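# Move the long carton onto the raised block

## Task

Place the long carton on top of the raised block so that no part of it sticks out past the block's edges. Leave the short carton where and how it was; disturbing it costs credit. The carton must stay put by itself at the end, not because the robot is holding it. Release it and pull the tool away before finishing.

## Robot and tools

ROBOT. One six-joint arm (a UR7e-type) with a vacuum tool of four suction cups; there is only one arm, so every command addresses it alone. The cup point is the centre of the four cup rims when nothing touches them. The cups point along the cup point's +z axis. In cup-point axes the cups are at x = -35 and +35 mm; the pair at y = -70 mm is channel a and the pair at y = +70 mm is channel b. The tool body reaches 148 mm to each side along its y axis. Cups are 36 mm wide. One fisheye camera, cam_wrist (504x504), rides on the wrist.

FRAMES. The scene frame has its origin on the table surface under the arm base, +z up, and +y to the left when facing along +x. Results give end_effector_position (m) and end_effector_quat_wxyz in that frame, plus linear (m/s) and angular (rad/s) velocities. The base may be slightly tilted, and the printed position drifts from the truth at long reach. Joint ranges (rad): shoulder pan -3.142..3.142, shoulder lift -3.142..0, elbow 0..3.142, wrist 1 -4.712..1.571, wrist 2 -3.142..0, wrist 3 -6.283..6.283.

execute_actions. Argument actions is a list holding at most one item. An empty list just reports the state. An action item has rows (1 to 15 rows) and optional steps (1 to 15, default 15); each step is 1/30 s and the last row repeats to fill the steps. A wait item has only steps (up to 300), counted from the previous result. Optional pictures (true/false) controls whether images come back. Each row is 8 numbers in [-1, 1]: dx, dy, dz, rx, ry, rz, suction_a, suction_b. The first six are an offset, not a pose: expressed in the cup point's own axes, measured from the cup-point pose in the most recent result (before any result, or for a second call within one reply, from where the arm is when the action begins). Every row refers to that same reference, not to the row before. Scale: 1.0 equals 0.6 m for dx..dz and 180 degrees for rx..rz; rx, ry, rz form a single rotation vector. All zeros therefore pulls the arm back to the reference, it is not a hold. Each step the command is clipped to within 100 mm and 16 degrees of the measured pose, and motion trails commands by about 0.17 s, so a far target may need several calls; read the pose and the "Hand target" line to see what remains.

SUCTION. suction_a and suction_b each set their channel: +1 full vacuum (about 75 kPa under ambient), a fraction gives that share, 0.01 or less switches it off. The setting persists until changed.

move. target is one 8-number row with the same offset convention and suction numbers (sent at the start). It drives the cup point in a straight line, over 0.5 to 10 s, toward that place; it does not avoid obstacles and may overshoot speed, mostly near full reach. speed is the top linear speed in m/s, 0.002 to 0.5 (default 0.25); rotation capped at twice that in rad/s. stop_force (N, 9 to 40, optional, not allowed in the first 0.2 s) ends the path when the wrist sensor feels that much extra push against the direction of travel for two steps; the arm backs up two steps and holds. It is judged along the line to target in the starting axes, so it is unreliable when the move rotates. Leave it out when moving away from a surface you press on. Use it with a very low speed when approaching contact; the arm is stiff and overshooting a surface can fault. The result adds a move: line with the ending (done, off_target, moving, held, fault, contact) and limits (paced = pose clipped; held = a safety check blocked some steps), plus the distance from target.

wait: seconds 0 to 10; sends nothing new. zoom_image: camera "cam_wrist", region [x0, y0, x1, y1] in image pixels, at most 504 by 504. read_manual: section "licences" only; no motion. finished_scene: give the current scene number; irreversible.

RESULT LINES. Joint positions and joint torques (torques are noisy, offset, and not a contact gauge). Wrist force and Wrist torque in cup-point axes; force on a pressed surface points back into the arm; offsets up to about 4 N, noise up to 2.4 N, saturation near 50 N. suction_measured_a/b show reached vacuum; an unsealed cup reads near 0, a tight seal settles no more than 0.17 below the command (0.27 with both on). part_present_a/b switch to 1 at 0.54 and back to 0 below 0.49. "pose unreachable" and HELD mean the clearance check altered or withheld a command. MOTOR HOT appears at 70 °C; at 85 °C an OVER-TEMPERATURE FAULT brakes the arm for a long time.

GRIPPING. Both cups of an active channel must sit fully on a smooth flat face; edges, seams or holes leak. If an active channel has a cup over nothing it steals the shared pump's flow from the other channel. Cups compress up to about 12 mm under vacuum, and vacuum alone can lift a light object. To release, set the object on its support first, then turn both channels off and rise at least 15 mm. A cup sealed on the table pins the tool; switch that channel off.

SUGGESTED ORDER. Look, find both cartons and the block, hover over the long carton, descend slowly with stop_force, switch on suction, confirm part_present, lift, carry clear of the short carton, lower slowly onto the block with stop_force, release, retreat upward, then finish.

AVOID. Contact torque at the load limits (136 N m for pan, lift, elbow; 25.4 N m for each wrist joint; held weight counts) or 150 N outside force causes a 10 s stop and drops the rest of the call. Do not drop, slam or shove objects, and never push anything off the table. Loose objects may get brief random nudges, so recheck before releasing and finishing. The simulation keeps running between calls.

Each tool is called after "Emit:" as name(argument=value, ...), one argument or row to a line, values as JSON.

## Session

Emit:
execute_actions(
  actions=[],
)

Scene clock: 0.00 s of 5300.00 s.
end_effector_position=(+0.4283, +0.0184, +0.4146) suction_measured_a=0.00 part_present_a=0 suction_measured_b=0.00 part_present_b=0 end_effector_quat_wxyz=(-0.002, -0.022, +1.000, -0.000) end_effector_velocity=(-0.000, +0.000, -0.000) end_effector_angular_velocity=(+0.000, +0.001, +0.001)
Joint positions: [-0.317 -1.768  1.734 -1.533 -1.572  1.254]
Joint velocities: [-0.     0.    -0.     0.001 -0.    -0.001]
Joint torques (N m, as the arm reports them, + toward a larger angle): no reading
Wrist force (N, on the end effector, along its own x y z axes, offset not removed): no reading
Wrist torque (N m, same axes, about the end effector's origin, offset not removed): no reading
Hand target: +0.428, +0.018, +0.415; -0.002, -0.022, +1.000, -0.000

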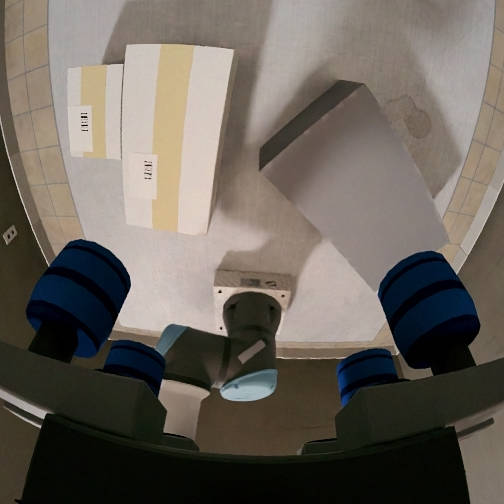

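Emit:
zoom_image(
  camera="cam_wrist",
  region=[20, 230, 180, 390],
)

Emit:
zoom_image(
  camera="cam_wrist",
  region=[330, 240, 490, 400],
)

Emit:
zoom_image(
  camera="cam_wrist",
  region=[200, 260, 310, 370],
)

Emit:
zoom_image(
  camera="cam_wrist",
  region=[50, 30, 270, 250],
)

Region (20, 230, 180, 390) of cam_wrist's 504x504 image, scaled by 3.150, with more detail than that image has.

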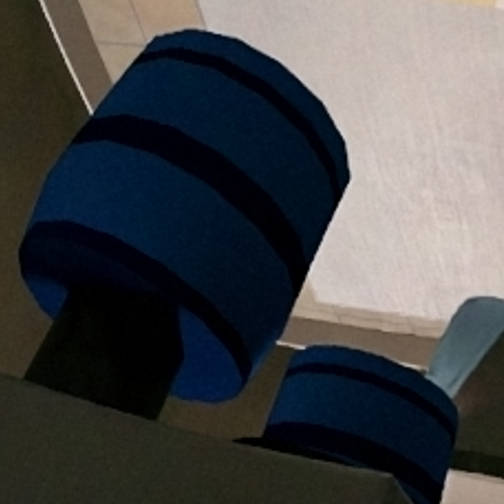

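Region (330, 240, 490, 400) of cam_wrist's 504x504 image, scaled by 3.150, with more detail than that image has.

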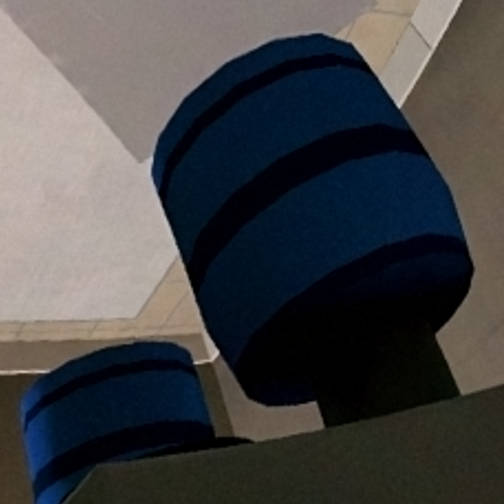

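Region (200, 260, 310, 370) of cam_wrist's 504x504 image, scaled by 4.582, with more detail than that image has.

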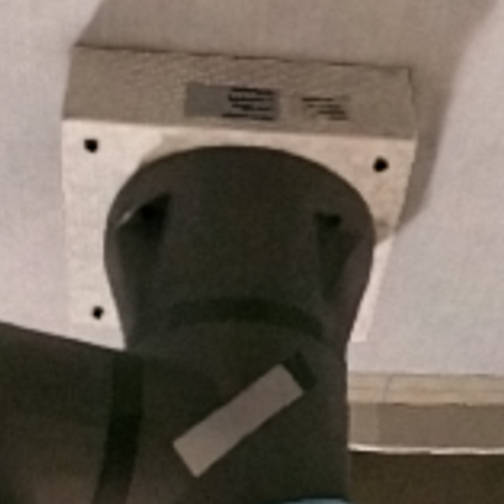

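Region (50, 30, 270, 250) of cam_wrist's 504x504 image, scaled by 2.291, with more detail than that image has.

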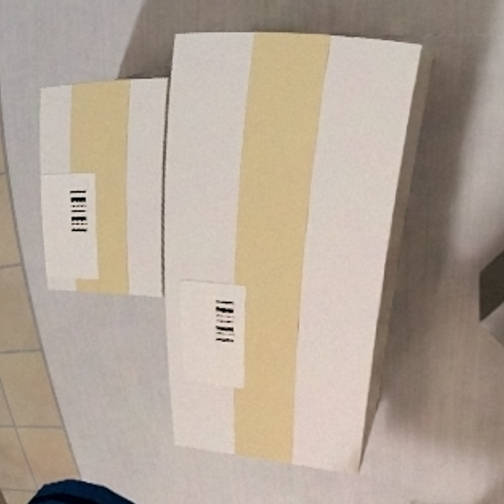

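Emit:
zoom_image(
  camera="cam_wrist",
  region=[180, 30, 260, 110],
)

Emit:
zoom_image(
  camera="cam_wrist",
  region=[160, 170, 240, 250],
)

Emit:
zoom_image(
  camera="cam_wrist",
  region=[60, 30, 150, 120],
)

Emit:
zoom_image(
  camera="cam_wrist",
  region=[60, 145, 150, 235],
)

Emit:
zoom_image(
  camera="cam_wrist",
  region=[245, 125, 315, 195],
)

Emit:
zoom_image(
  camera="cam_wrist",
  region=[320, 60, 390, 130],
)

Emit:
zoom_image(
  camera="cam_wrist",
  region=[360, 200, 470, 310],
)

Region (180, 30, 260, 110) of cam_wrist's 504x504 image, scaled by 6.300, with more detail than that image has.

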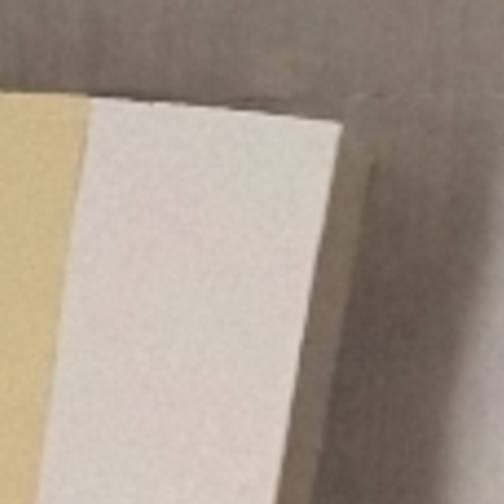

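Region (160, 170, 240, 250) of cam_wrist's 504x504 image, scaled by 6.300, with more detail than that image has.

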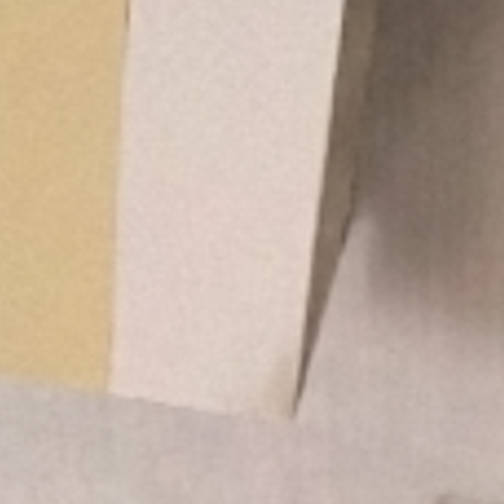

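Region (60, 30, 150, 120) of cam_wrist's 504x504 image, scaled by 5.600, with more detail than that image has.

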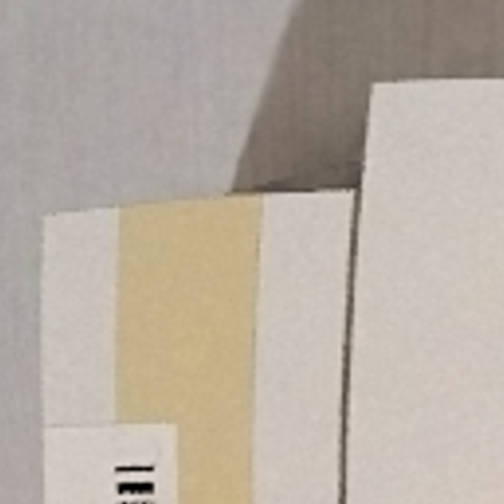

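Region (60, 145, 150, 235) of cam_wrist's 504x504 image, scaled by 5.600, with more detail than that image has.

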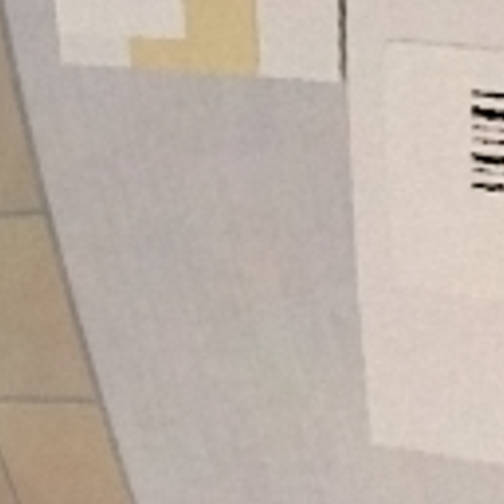

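Region (245, 125, 315, 195) of cam_wrist's 504x504 image, scaled by 7.200, with more detail than that image has.

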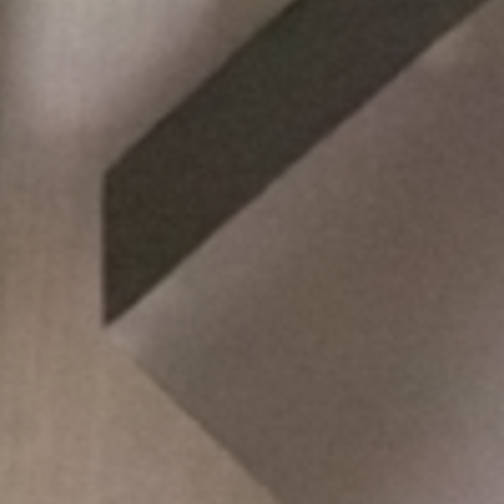

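Region (320, 60, 390, 130) of cam_wrist's 504x504 image, scaled by 7.200, with more detail than that image has.

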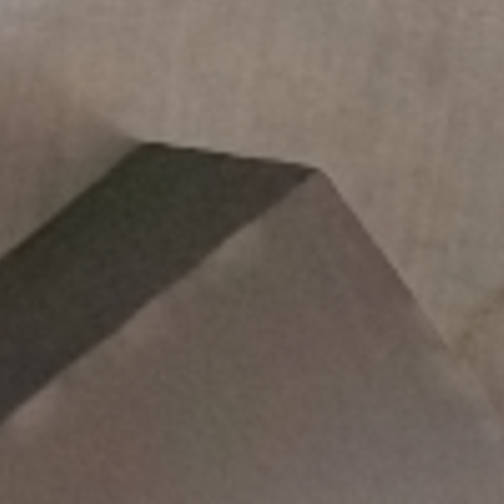

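Region (360, 200, 470, 310) of cam_wrist's 504x504 image, scaled by 4.582, with more detail than that image has.

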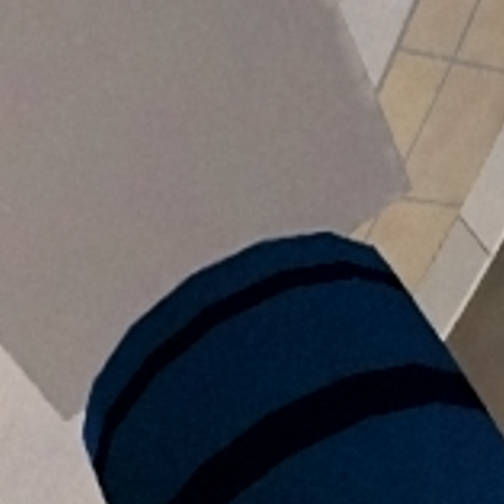

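Emit:
zoom_image(
  camera="cam_wrist",
  region=[195, 185, 240, 245],
)

Emit:
zoom_image(
  camera="cam_wrist",
  region=[220, 40, 255, 75],
)

Emit:
zoom_image(
  camera="cam_wrist",
  region=[120, 140, 200, 220],
)

Region (195, 185, 240, 245) of cam_wrist's 504x504 image, scaled by 8.400, with more detail than that image has; it fills the left 378 columns of this view, and the rest is white.

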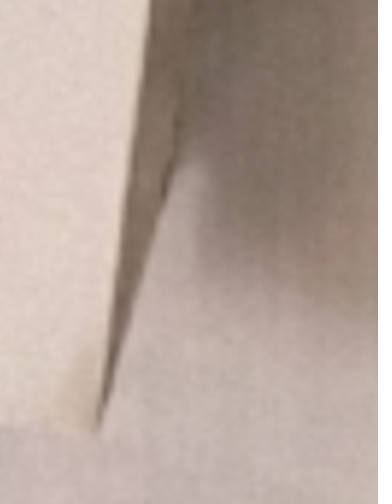

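Region (220, 40, 255, 75) of cam_wrist's 504x504 image, scaled by 14.400, with more detail than that image has.

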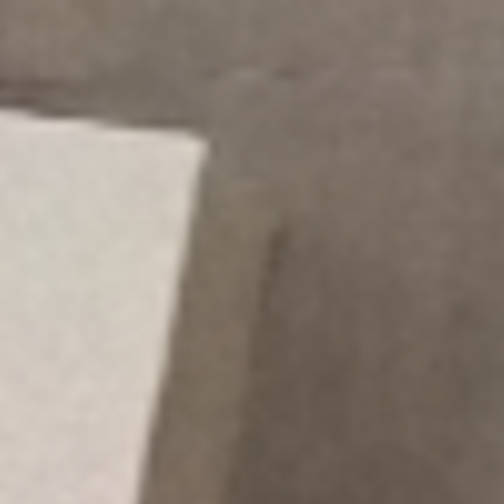

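Region (120, 140, 200, 220) of cam_wrist's 504x504 image, scaled by 6.300, with more detail than that image has.

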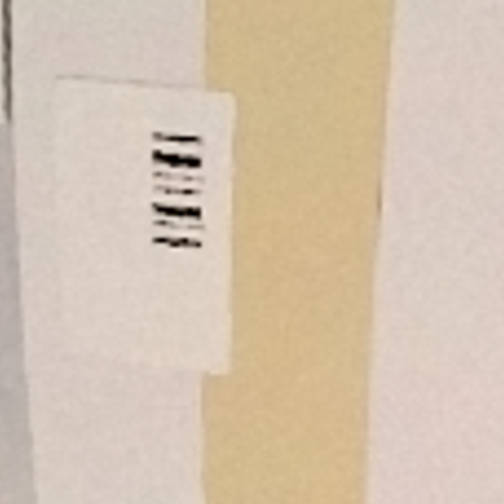

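Emit:
move(
  target=[0.0002, 0.2378, 0.4877, 0, 0, 0.5522, 0, 0],
  speed=0.48,
)

Emit:
move(
  target=[0, 0, 0.046, 0, 0, 0, 0, 0],
  speed=0.022,
  stop_force=10,
)

Emit:
execute_actions(
  actions=[
    {"rows": [[0, 0, 0, 0, 0, 0, 1, 1]], "steps": 13},
  ],
)

Scene clock: 31.53 s of 5300.00 s.
end_effector_position=(+0.4212, +0.1605, +0.1223) suction_measured_a=0.00 part_present_a=0 suction_measured_b=0.00 part_present_b=0 end_effector_quat_wxyz=(-0.001, +0.748, +0.664, -0.002) end_effector_velocity=(+0.001, +0.001, -0.002) end_effector_angular_velocity=(-0.003, -0.004, -0.014)
Joint positions: [ 0.02  -1.429  2.234 -2.372 -1.571  3.324]
Joint velocities: [ 0.004  0.007  0.001 -0.011 -0.004  0.018]
Joint torques (N m, as the arm reports them, + toward a larger angle): [  9.44 -15.55 -15.71  -4.83  -1.43   2.92]
Wrist force (N, on the end effector, along its own x y z axes, offset not removed): [2.4 0.1 0.6]
Wrist torque (N m, same axes, about the end effector's origin, offset not removed): [-0.02 -0.13 0.02]
Hand target: +0.421, +0.161, +0.122; -0.001, +0.748, +0.663, -0.002
Off the commanded pose: 0.001 m, 0 deg.
After step 90, 26.00 s passed at rest.
move: done

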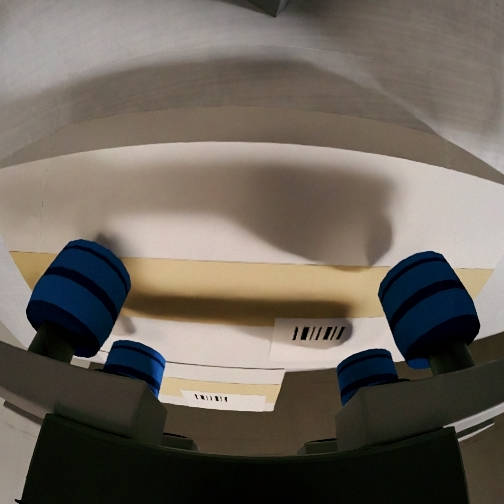

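Scene clock: 32.90 s of 5300.00 s.
end_effector_position=(+0.4211, +0.1605, +0.1009) suction_measured_a=0.00 part_present_a=0 suction_measured_b=0.00 part_present_b=0 end_effector_quat_wxyz=(-0.001, +0.748, +0.664, -0.002) end_effector_velocity=(-0.000, +0.000, +0.006) end_effector_angular_velocity=(-0.000, +0.001, -0.001)
Joint positions: [ 0.02  -1.381  2.255 -2.44  -1.571  3.324]
Joint velocities: [ 0.    -0.014 -0.006  0.021 -0.     0.001]
Joint torques (N m, as the arm reports them, + toward a larger angle): [ -7.95 -27.94 -22.62  -0.84   1.66  -2.6 ]
Wrist force (N, on the end effector, along its own x y z axes, offset not removed): [0.5 -3.4 -14.6]
Wrist torque (N m, same axes, about the end effector's origin, offset not removed): [-0.47 0.05 0.04]
Hand target: +0.421, +0.161, +0.102; -0.001, +0.748, +0.664, -0.002
Off the commanded pose: 0.006 m, 0 deg.
move: contact

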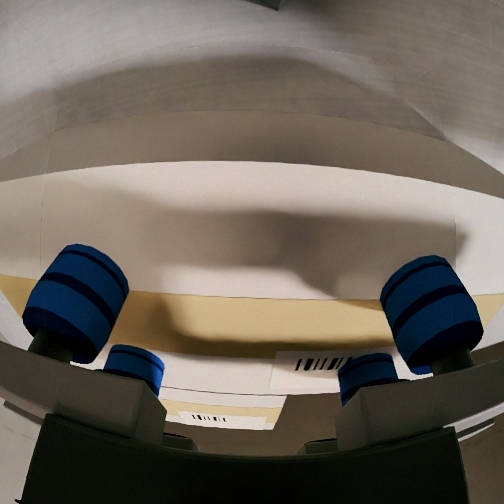

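Scene clock: 33.33 s of 5300.00 s.
end_effector_position=(+0.4211, +0.1605, +0.1009) suction_measured_a=0.45 part_present_a=0 suction_measured_b=0.45 part_present_b=0 end_effector_quat_wxyz=(-0.001, +0.748, +0.664, -0.002) end_effector_velocity=(-0.001, +0.000, -0.000) end_effector_angular_velocity=(-0.000, +0.001, -0.000)
Joint positions: [ 0.02  -1.381  2.255 -2.44  -1.571  3.324]
Joint velocities: [ 0.    -0.001  0.001  0.001  0.     0.   ]
Joint torques (N m, as the arm reports them, + toward a larger angle): [ -7.64 -22.47 -21.09  -7.07   1.07  -2.54]
Wrist force (N, on the end effector, along its own x y z axes, offset not removed): [0.8 0.1 15.3]
Wrist torque (N m, same axes, about the end effector's origin, offset not removed): [0.52 0.14 0.07]
Hand target: +0.421, +0.161, +0.101; -0.001, +0.748, +0.664, -0.002
Off the commanded pose: 0.000 m, 0 deg.
Steps of this call (steps 1 to 13: all 13 steps of this action). Readings (end_effector_position | what the end effector reports):
1: (+0.4211, +0.1605, +0.1011) | suction_measured_a=0.03 part_present_a=0 suction_measured_b=0.03 part_present_b=0
2: (+0.4211, +0.1605, +0.1011) | suction_measured_a=0.10 part_present_a=0 suction_measured_b=0.10 part_present_b=0
4: (+0.4211, +0.1605, +0.1010) | suction_measured_a=0.20 part_present_a=0 suction_measured_b=0.20 part_present_b=0
8: (+0.4211, +0.1605, +0.1009) | suction_measured_a=0.31 part_present_a=0 suction_measured_b=0.31 part_present_b=0
13: the state above

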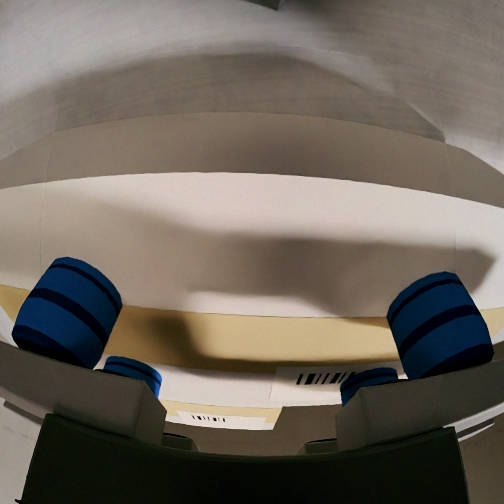

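Sealed and holding. Lift, then transfer.

Emit:
move(
  target=[-0.058, 0, -0.232, 0, 0, 0, 1, 1],
  speed=0.25,
)

Emit:
move(
  target=[-0.5358, -0.0608, 0, 0, 0, -0.3108, 1, 1],
  speed=0.42,
)

Scene clock: 35.33 s of 5300.00 s.
end_effector_position=(+0.4174, +0.1261, +0.2397) suction_measured_a=0.76 part_present_a=1 suction_measured_b=0.76 part_present_b=1 end_effector_quat_wxyz=(-0.001, +0.748, +0.664, -0.002) end_effector_velocity=(-0.001, -0.001, +0.002) end_effector_angular_velocity=(-0.000, +0.001, +0.001)
Joint positions: [-0.061 -1.66   2.103 -2.009 -1.571  3.243]
Joint velocities: [-0.002 -0.004 -0.003  0.008 -0.    -0.003]
Joint torques (N m, as the arm reports them, + toward a larger angle): [ -8.43 -34.17 -40.99  -4.08   1.5   -2.95]
Wrist force (N, on the end effector, along its own x y z axes, offset not removed): [1.6 -0.8 16.0]
Wrist torque (N m, same axes, about the end effector's origin, offset not removed): [0.35 -0.07 0.09]
Hand target: +0.417, +0.126, +0.240; -0.001, +0.748, +0.664, -0.002
Off the commanded pose: 0.000 m, 0 deg.
move: done

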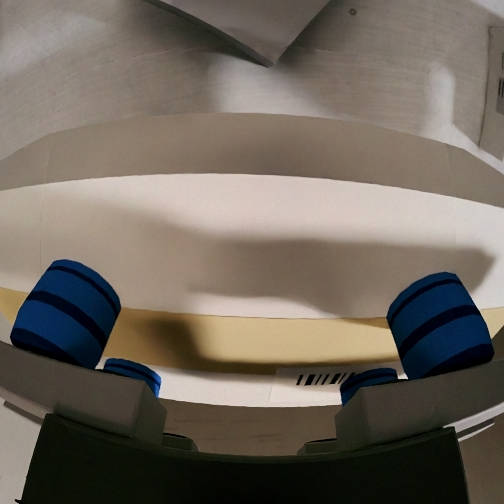

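Scene clock: 37.23 s of 5300.00 s.
end_effector_position=(+0.3431, -0.1877, +0.2399) suction_measured_a=0.76 part_present_a=1 suction_measured_b=0.76 part_present_b=1 end_effector_quat_wxyz=(-0.002, +0.350, +0.937, -0.000) end_effector_velocity=(-0.000, -0.003, -0.000) end_effector_angular_velocity=(+0.006, -0.003, +0.013)
Joint positions: [-0.891 -1.781  2.202 -1.987 -1.573  1.438]
Joint velocities: [-0.01   0.003 -0.002  0.002  0.007 -0.023]
Joint torques (N m, as the arm reports them, + toward a larger angle): [ -8.06 -10.65 -40.76  -3.89   2.14  -2.49]
Wrist force (N, on the end effector, along its own x y z axes, offset not removed): [0.7 -0.8 15.3]
Wrist torque (N m, same axes, about the end effector's origin, offset not removed): [0.41 0.09 0.14]
Hand target: +0.343, -0.188, +0.240; -0.002, +0.349, +0.937, +0.000
Off the commanded pose: 0.001 m, 0 deg.
move: done

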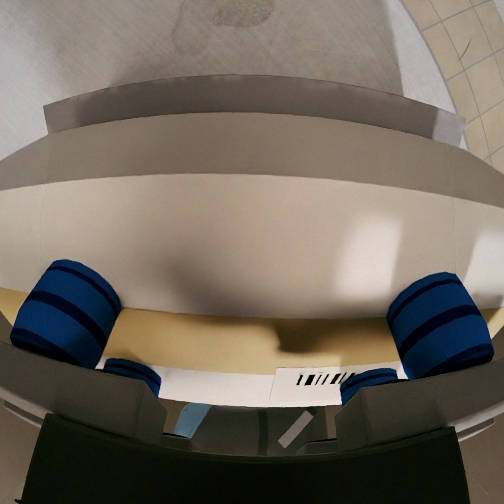

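Emit:
move(
  target=[0, 0, 0.038, 0, 0, 0, 1, 1],
  speed=0.1,
)

Emit:
move(
  target=[0, 0, 0.025, 0, 0, 0, 1, 1],
  speed=0.006,
  stop_force=10,
)

Scene clock: 38.87 s of 5300.00 s.
end_effector_position=(+0.3430, -0.1877, +0.2175) suction_measured_a=0.76 part_present_a=1 suction_measured_b=0.76 part_present_b=1 end_effector_quat_wxyz=(-0.002, +0.350, +0.937, -0.000) end_effector_velocity=(+0.000, -0.000, -0.003) end_effector_angular_velocity=(-0.001, -0.001, -0.000)
Joint positions: [-0.891 -1.752  2.244 -2.058 -1.573  1.438]
Joint velocities: [ 0.     0.004  0.005 -0.01  -0.     0.   ]
Joint torques (N m, as the arm reports them, + toward a larger angle): [  9.25 -10.8  -27.14  -6.5   -0.88   2.96]
Wrist force (N, on the end effector, along its own x y z axes, offset not removed): [0.8 -2.1 14.9]
Wrist torque (N m, same axes, about the end effector's origin, offset not removed): [0.20 0.20 0.02]
Hand target: +0.343, -0.188, +0.217; -0.002, +0.350, +0.937, -0.000
Off the commanded pose: 0.000 m, 0 deg.
move: done

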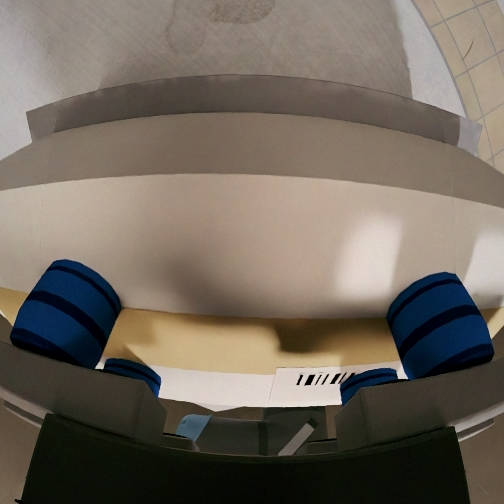

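Scene clock: 40.27 s of 5300.00 s.
end_effector_position=(+0.3430, -0.1877, +0.2114) suction_measured_a=0.76 part_present_a=1 suction_measured_b=0.76 part_present_b=1 end_effector_quat_wxyz=(-0.002, +0.350, +0.937, -0.000) end_effector_velocity=(-0.000, +0.000, +0.001) end_effector_angular_velocity=(+0.002, +0.001, -0.001)
Joint positions: [-0.891 -1.743  2.254 -2.077 -1.573  1.438]
Joint velocities: [-0.    -0.001 -0.003  0.007  0.     0.001]
Joint torques (N m, as the arm reports them, + toward a larger angle): [  3.21 -23.42 -32.23  -0.95  -0.69   0.44]
Wrist force (N, on the end effector, along its own x y z axes, offset not removed): [0.3 -0.4 -2.0]
Wrist torque (N m, same axes, about the end effector's origin, offset not removed): [-1.87 -1.07 0.14]
Hand target: +0.343, -0.188, +0.212; -0.002, +0.350, +0.937, -0.000
Off the commanded pose: 0.009 m, 0 deg.
move: contact

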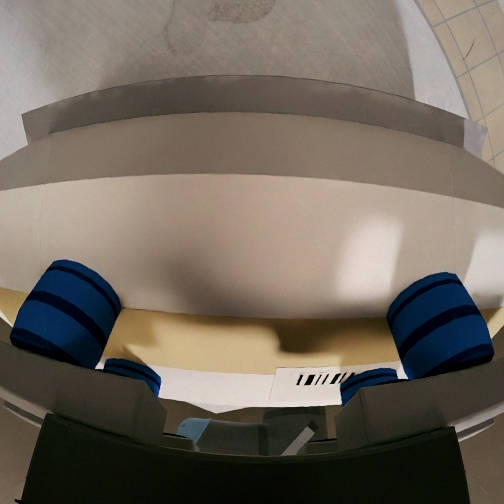

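Down on the block. Release, then lift away.

Emit:
execute_actions(
  actions=[
    {"rows": [[0, 0, 0, 0, 0, 0, 0, 0]], "steps": 4},
  ],
  pictures=false,
)

Emit:
move(
  target=[0, 0, -0.25, 0, 0, 0, 0, 0],
  speed=0.25,
)

Scene clock: 41.03 s of 5300.00 s.
end_effector_position=(+0.3432, -0.1879, +0.2119) suction_measured_a=0.00 part_present_a=0 suction_measured_b=0.00 part_present_b=0 end_effector_quat_wxyz=(-0.002, +0.350, +0.937, -0.000) end_effector_velocity=(+0.000, -0.000, +0.000) end_effector_angular_velocity=(-0.002, -0.002, +0.000)
Joint positions: [-0.891 -1.744  2.254 -2.077 -1.573  1.438]
Joint velocities: [ 0.    -0.     0.001 -0.003  0.     0.   ]
Joint torques (N m, as the arm reports them, + toward a larger angle): [ 3.46 -2.31 -5.54 -0.12 -1.03  0.41]
Wrist force (N, on the end effector, along its own x y z axes, offset not removed): [8.2 -0.9 -50.0]
Wrist torque (N m, same axes, about the end effector's origin, offset not removed): [-0.20 -0.16 -0.06]
Hand target: +0.343, -0.188, +0.211; -0.002, +0.350, +0.937, -0.000
Off the commanded pose: 0.001 m, 0 deg.
Steps of this call (steps 1 to 19: nothing new was sent; steps 20 to 23: all 4 steps of this action). Readings (end_effector_position | what the end effector reports):
20: (+0.3430, -0.1877, +0.2117) | suction_measured_a=0.58 part_present_a=1 suction_measured_b=0.58 part_present_b=1
21: (+0.3430, -0.1877, +0.2117) | suction_measured_a=0.15 part_present_a=0 suction_measured_b=0.15 part_present_b=0
23: the state above

Scene clock: 42.53 s of 5300.00 s.
end_effector_position=(+0.3434, -0.1878, +0.3612) suction_measured_a=0.00 part_present_a=0 suction_measured_b=0.00 part_present_b=0 end_effector_quat_wxyz=(-0.002, +0.350, +0.937, -0.000) end_effector_velocity=(-0.000, -0.000, +0.003) end_effector_angular_velocity=(+0.002, +0.002, +0.001)
Joint positions: [-0.891 -1.861  1.939 -1.645 -1.573  1.438]
Joint velocities: [-0.001  0.001 -0.009  0.011 -0.    -0.001]
Joint torques (N m, as the arm reports them, + toward a larger angle): [ -8.23  -3.9  -36.12  -1.91  -1.36  -2.76]
Wrist force (N, on the end effector, along its own x y z axes, offset not removed): [0.7 -1.6 -3.0]
Wrist torque (N m, same axes, about the end effector's origin, offset not removed): [-0.22 0.03 0.03]
Hand target: +0.343, -0.188, +0.362; -0.002, +0.350, +0.937, -0.000
Off the commanded pose: 0.000 m, 0 deg.
move: done

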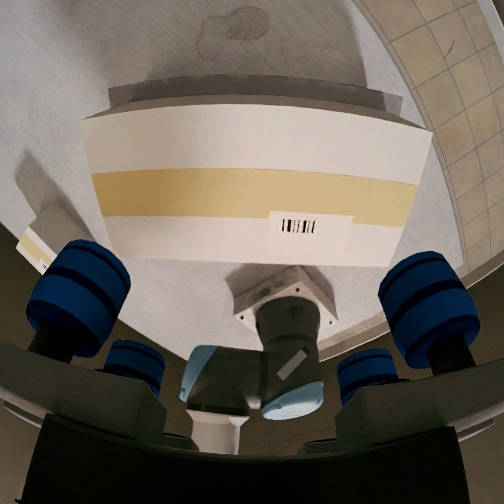

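Emit:
zoom_image(
  camera="cam_wrist",
  region=[0, 185, 110, 295],
)

Region (0, 185, 110, 295) of cam_wrist's 504x504 image, scaled by 4.582, with more detail than that image has.

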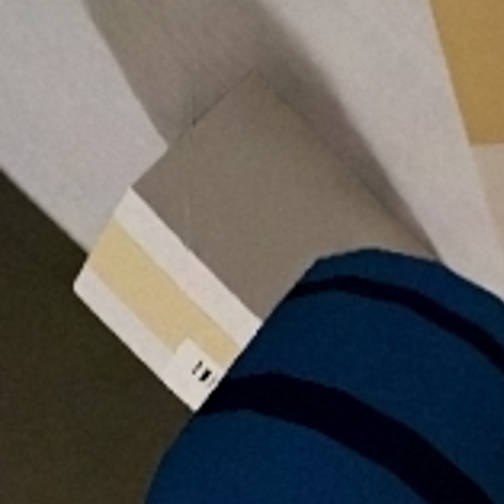

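The long carton is on the block with margin on the visible sides, the short carton matches its starting position, and the tool is clear.

Emit:
finished_scene(
  scene=2,
)

The scene is finished: the task was done.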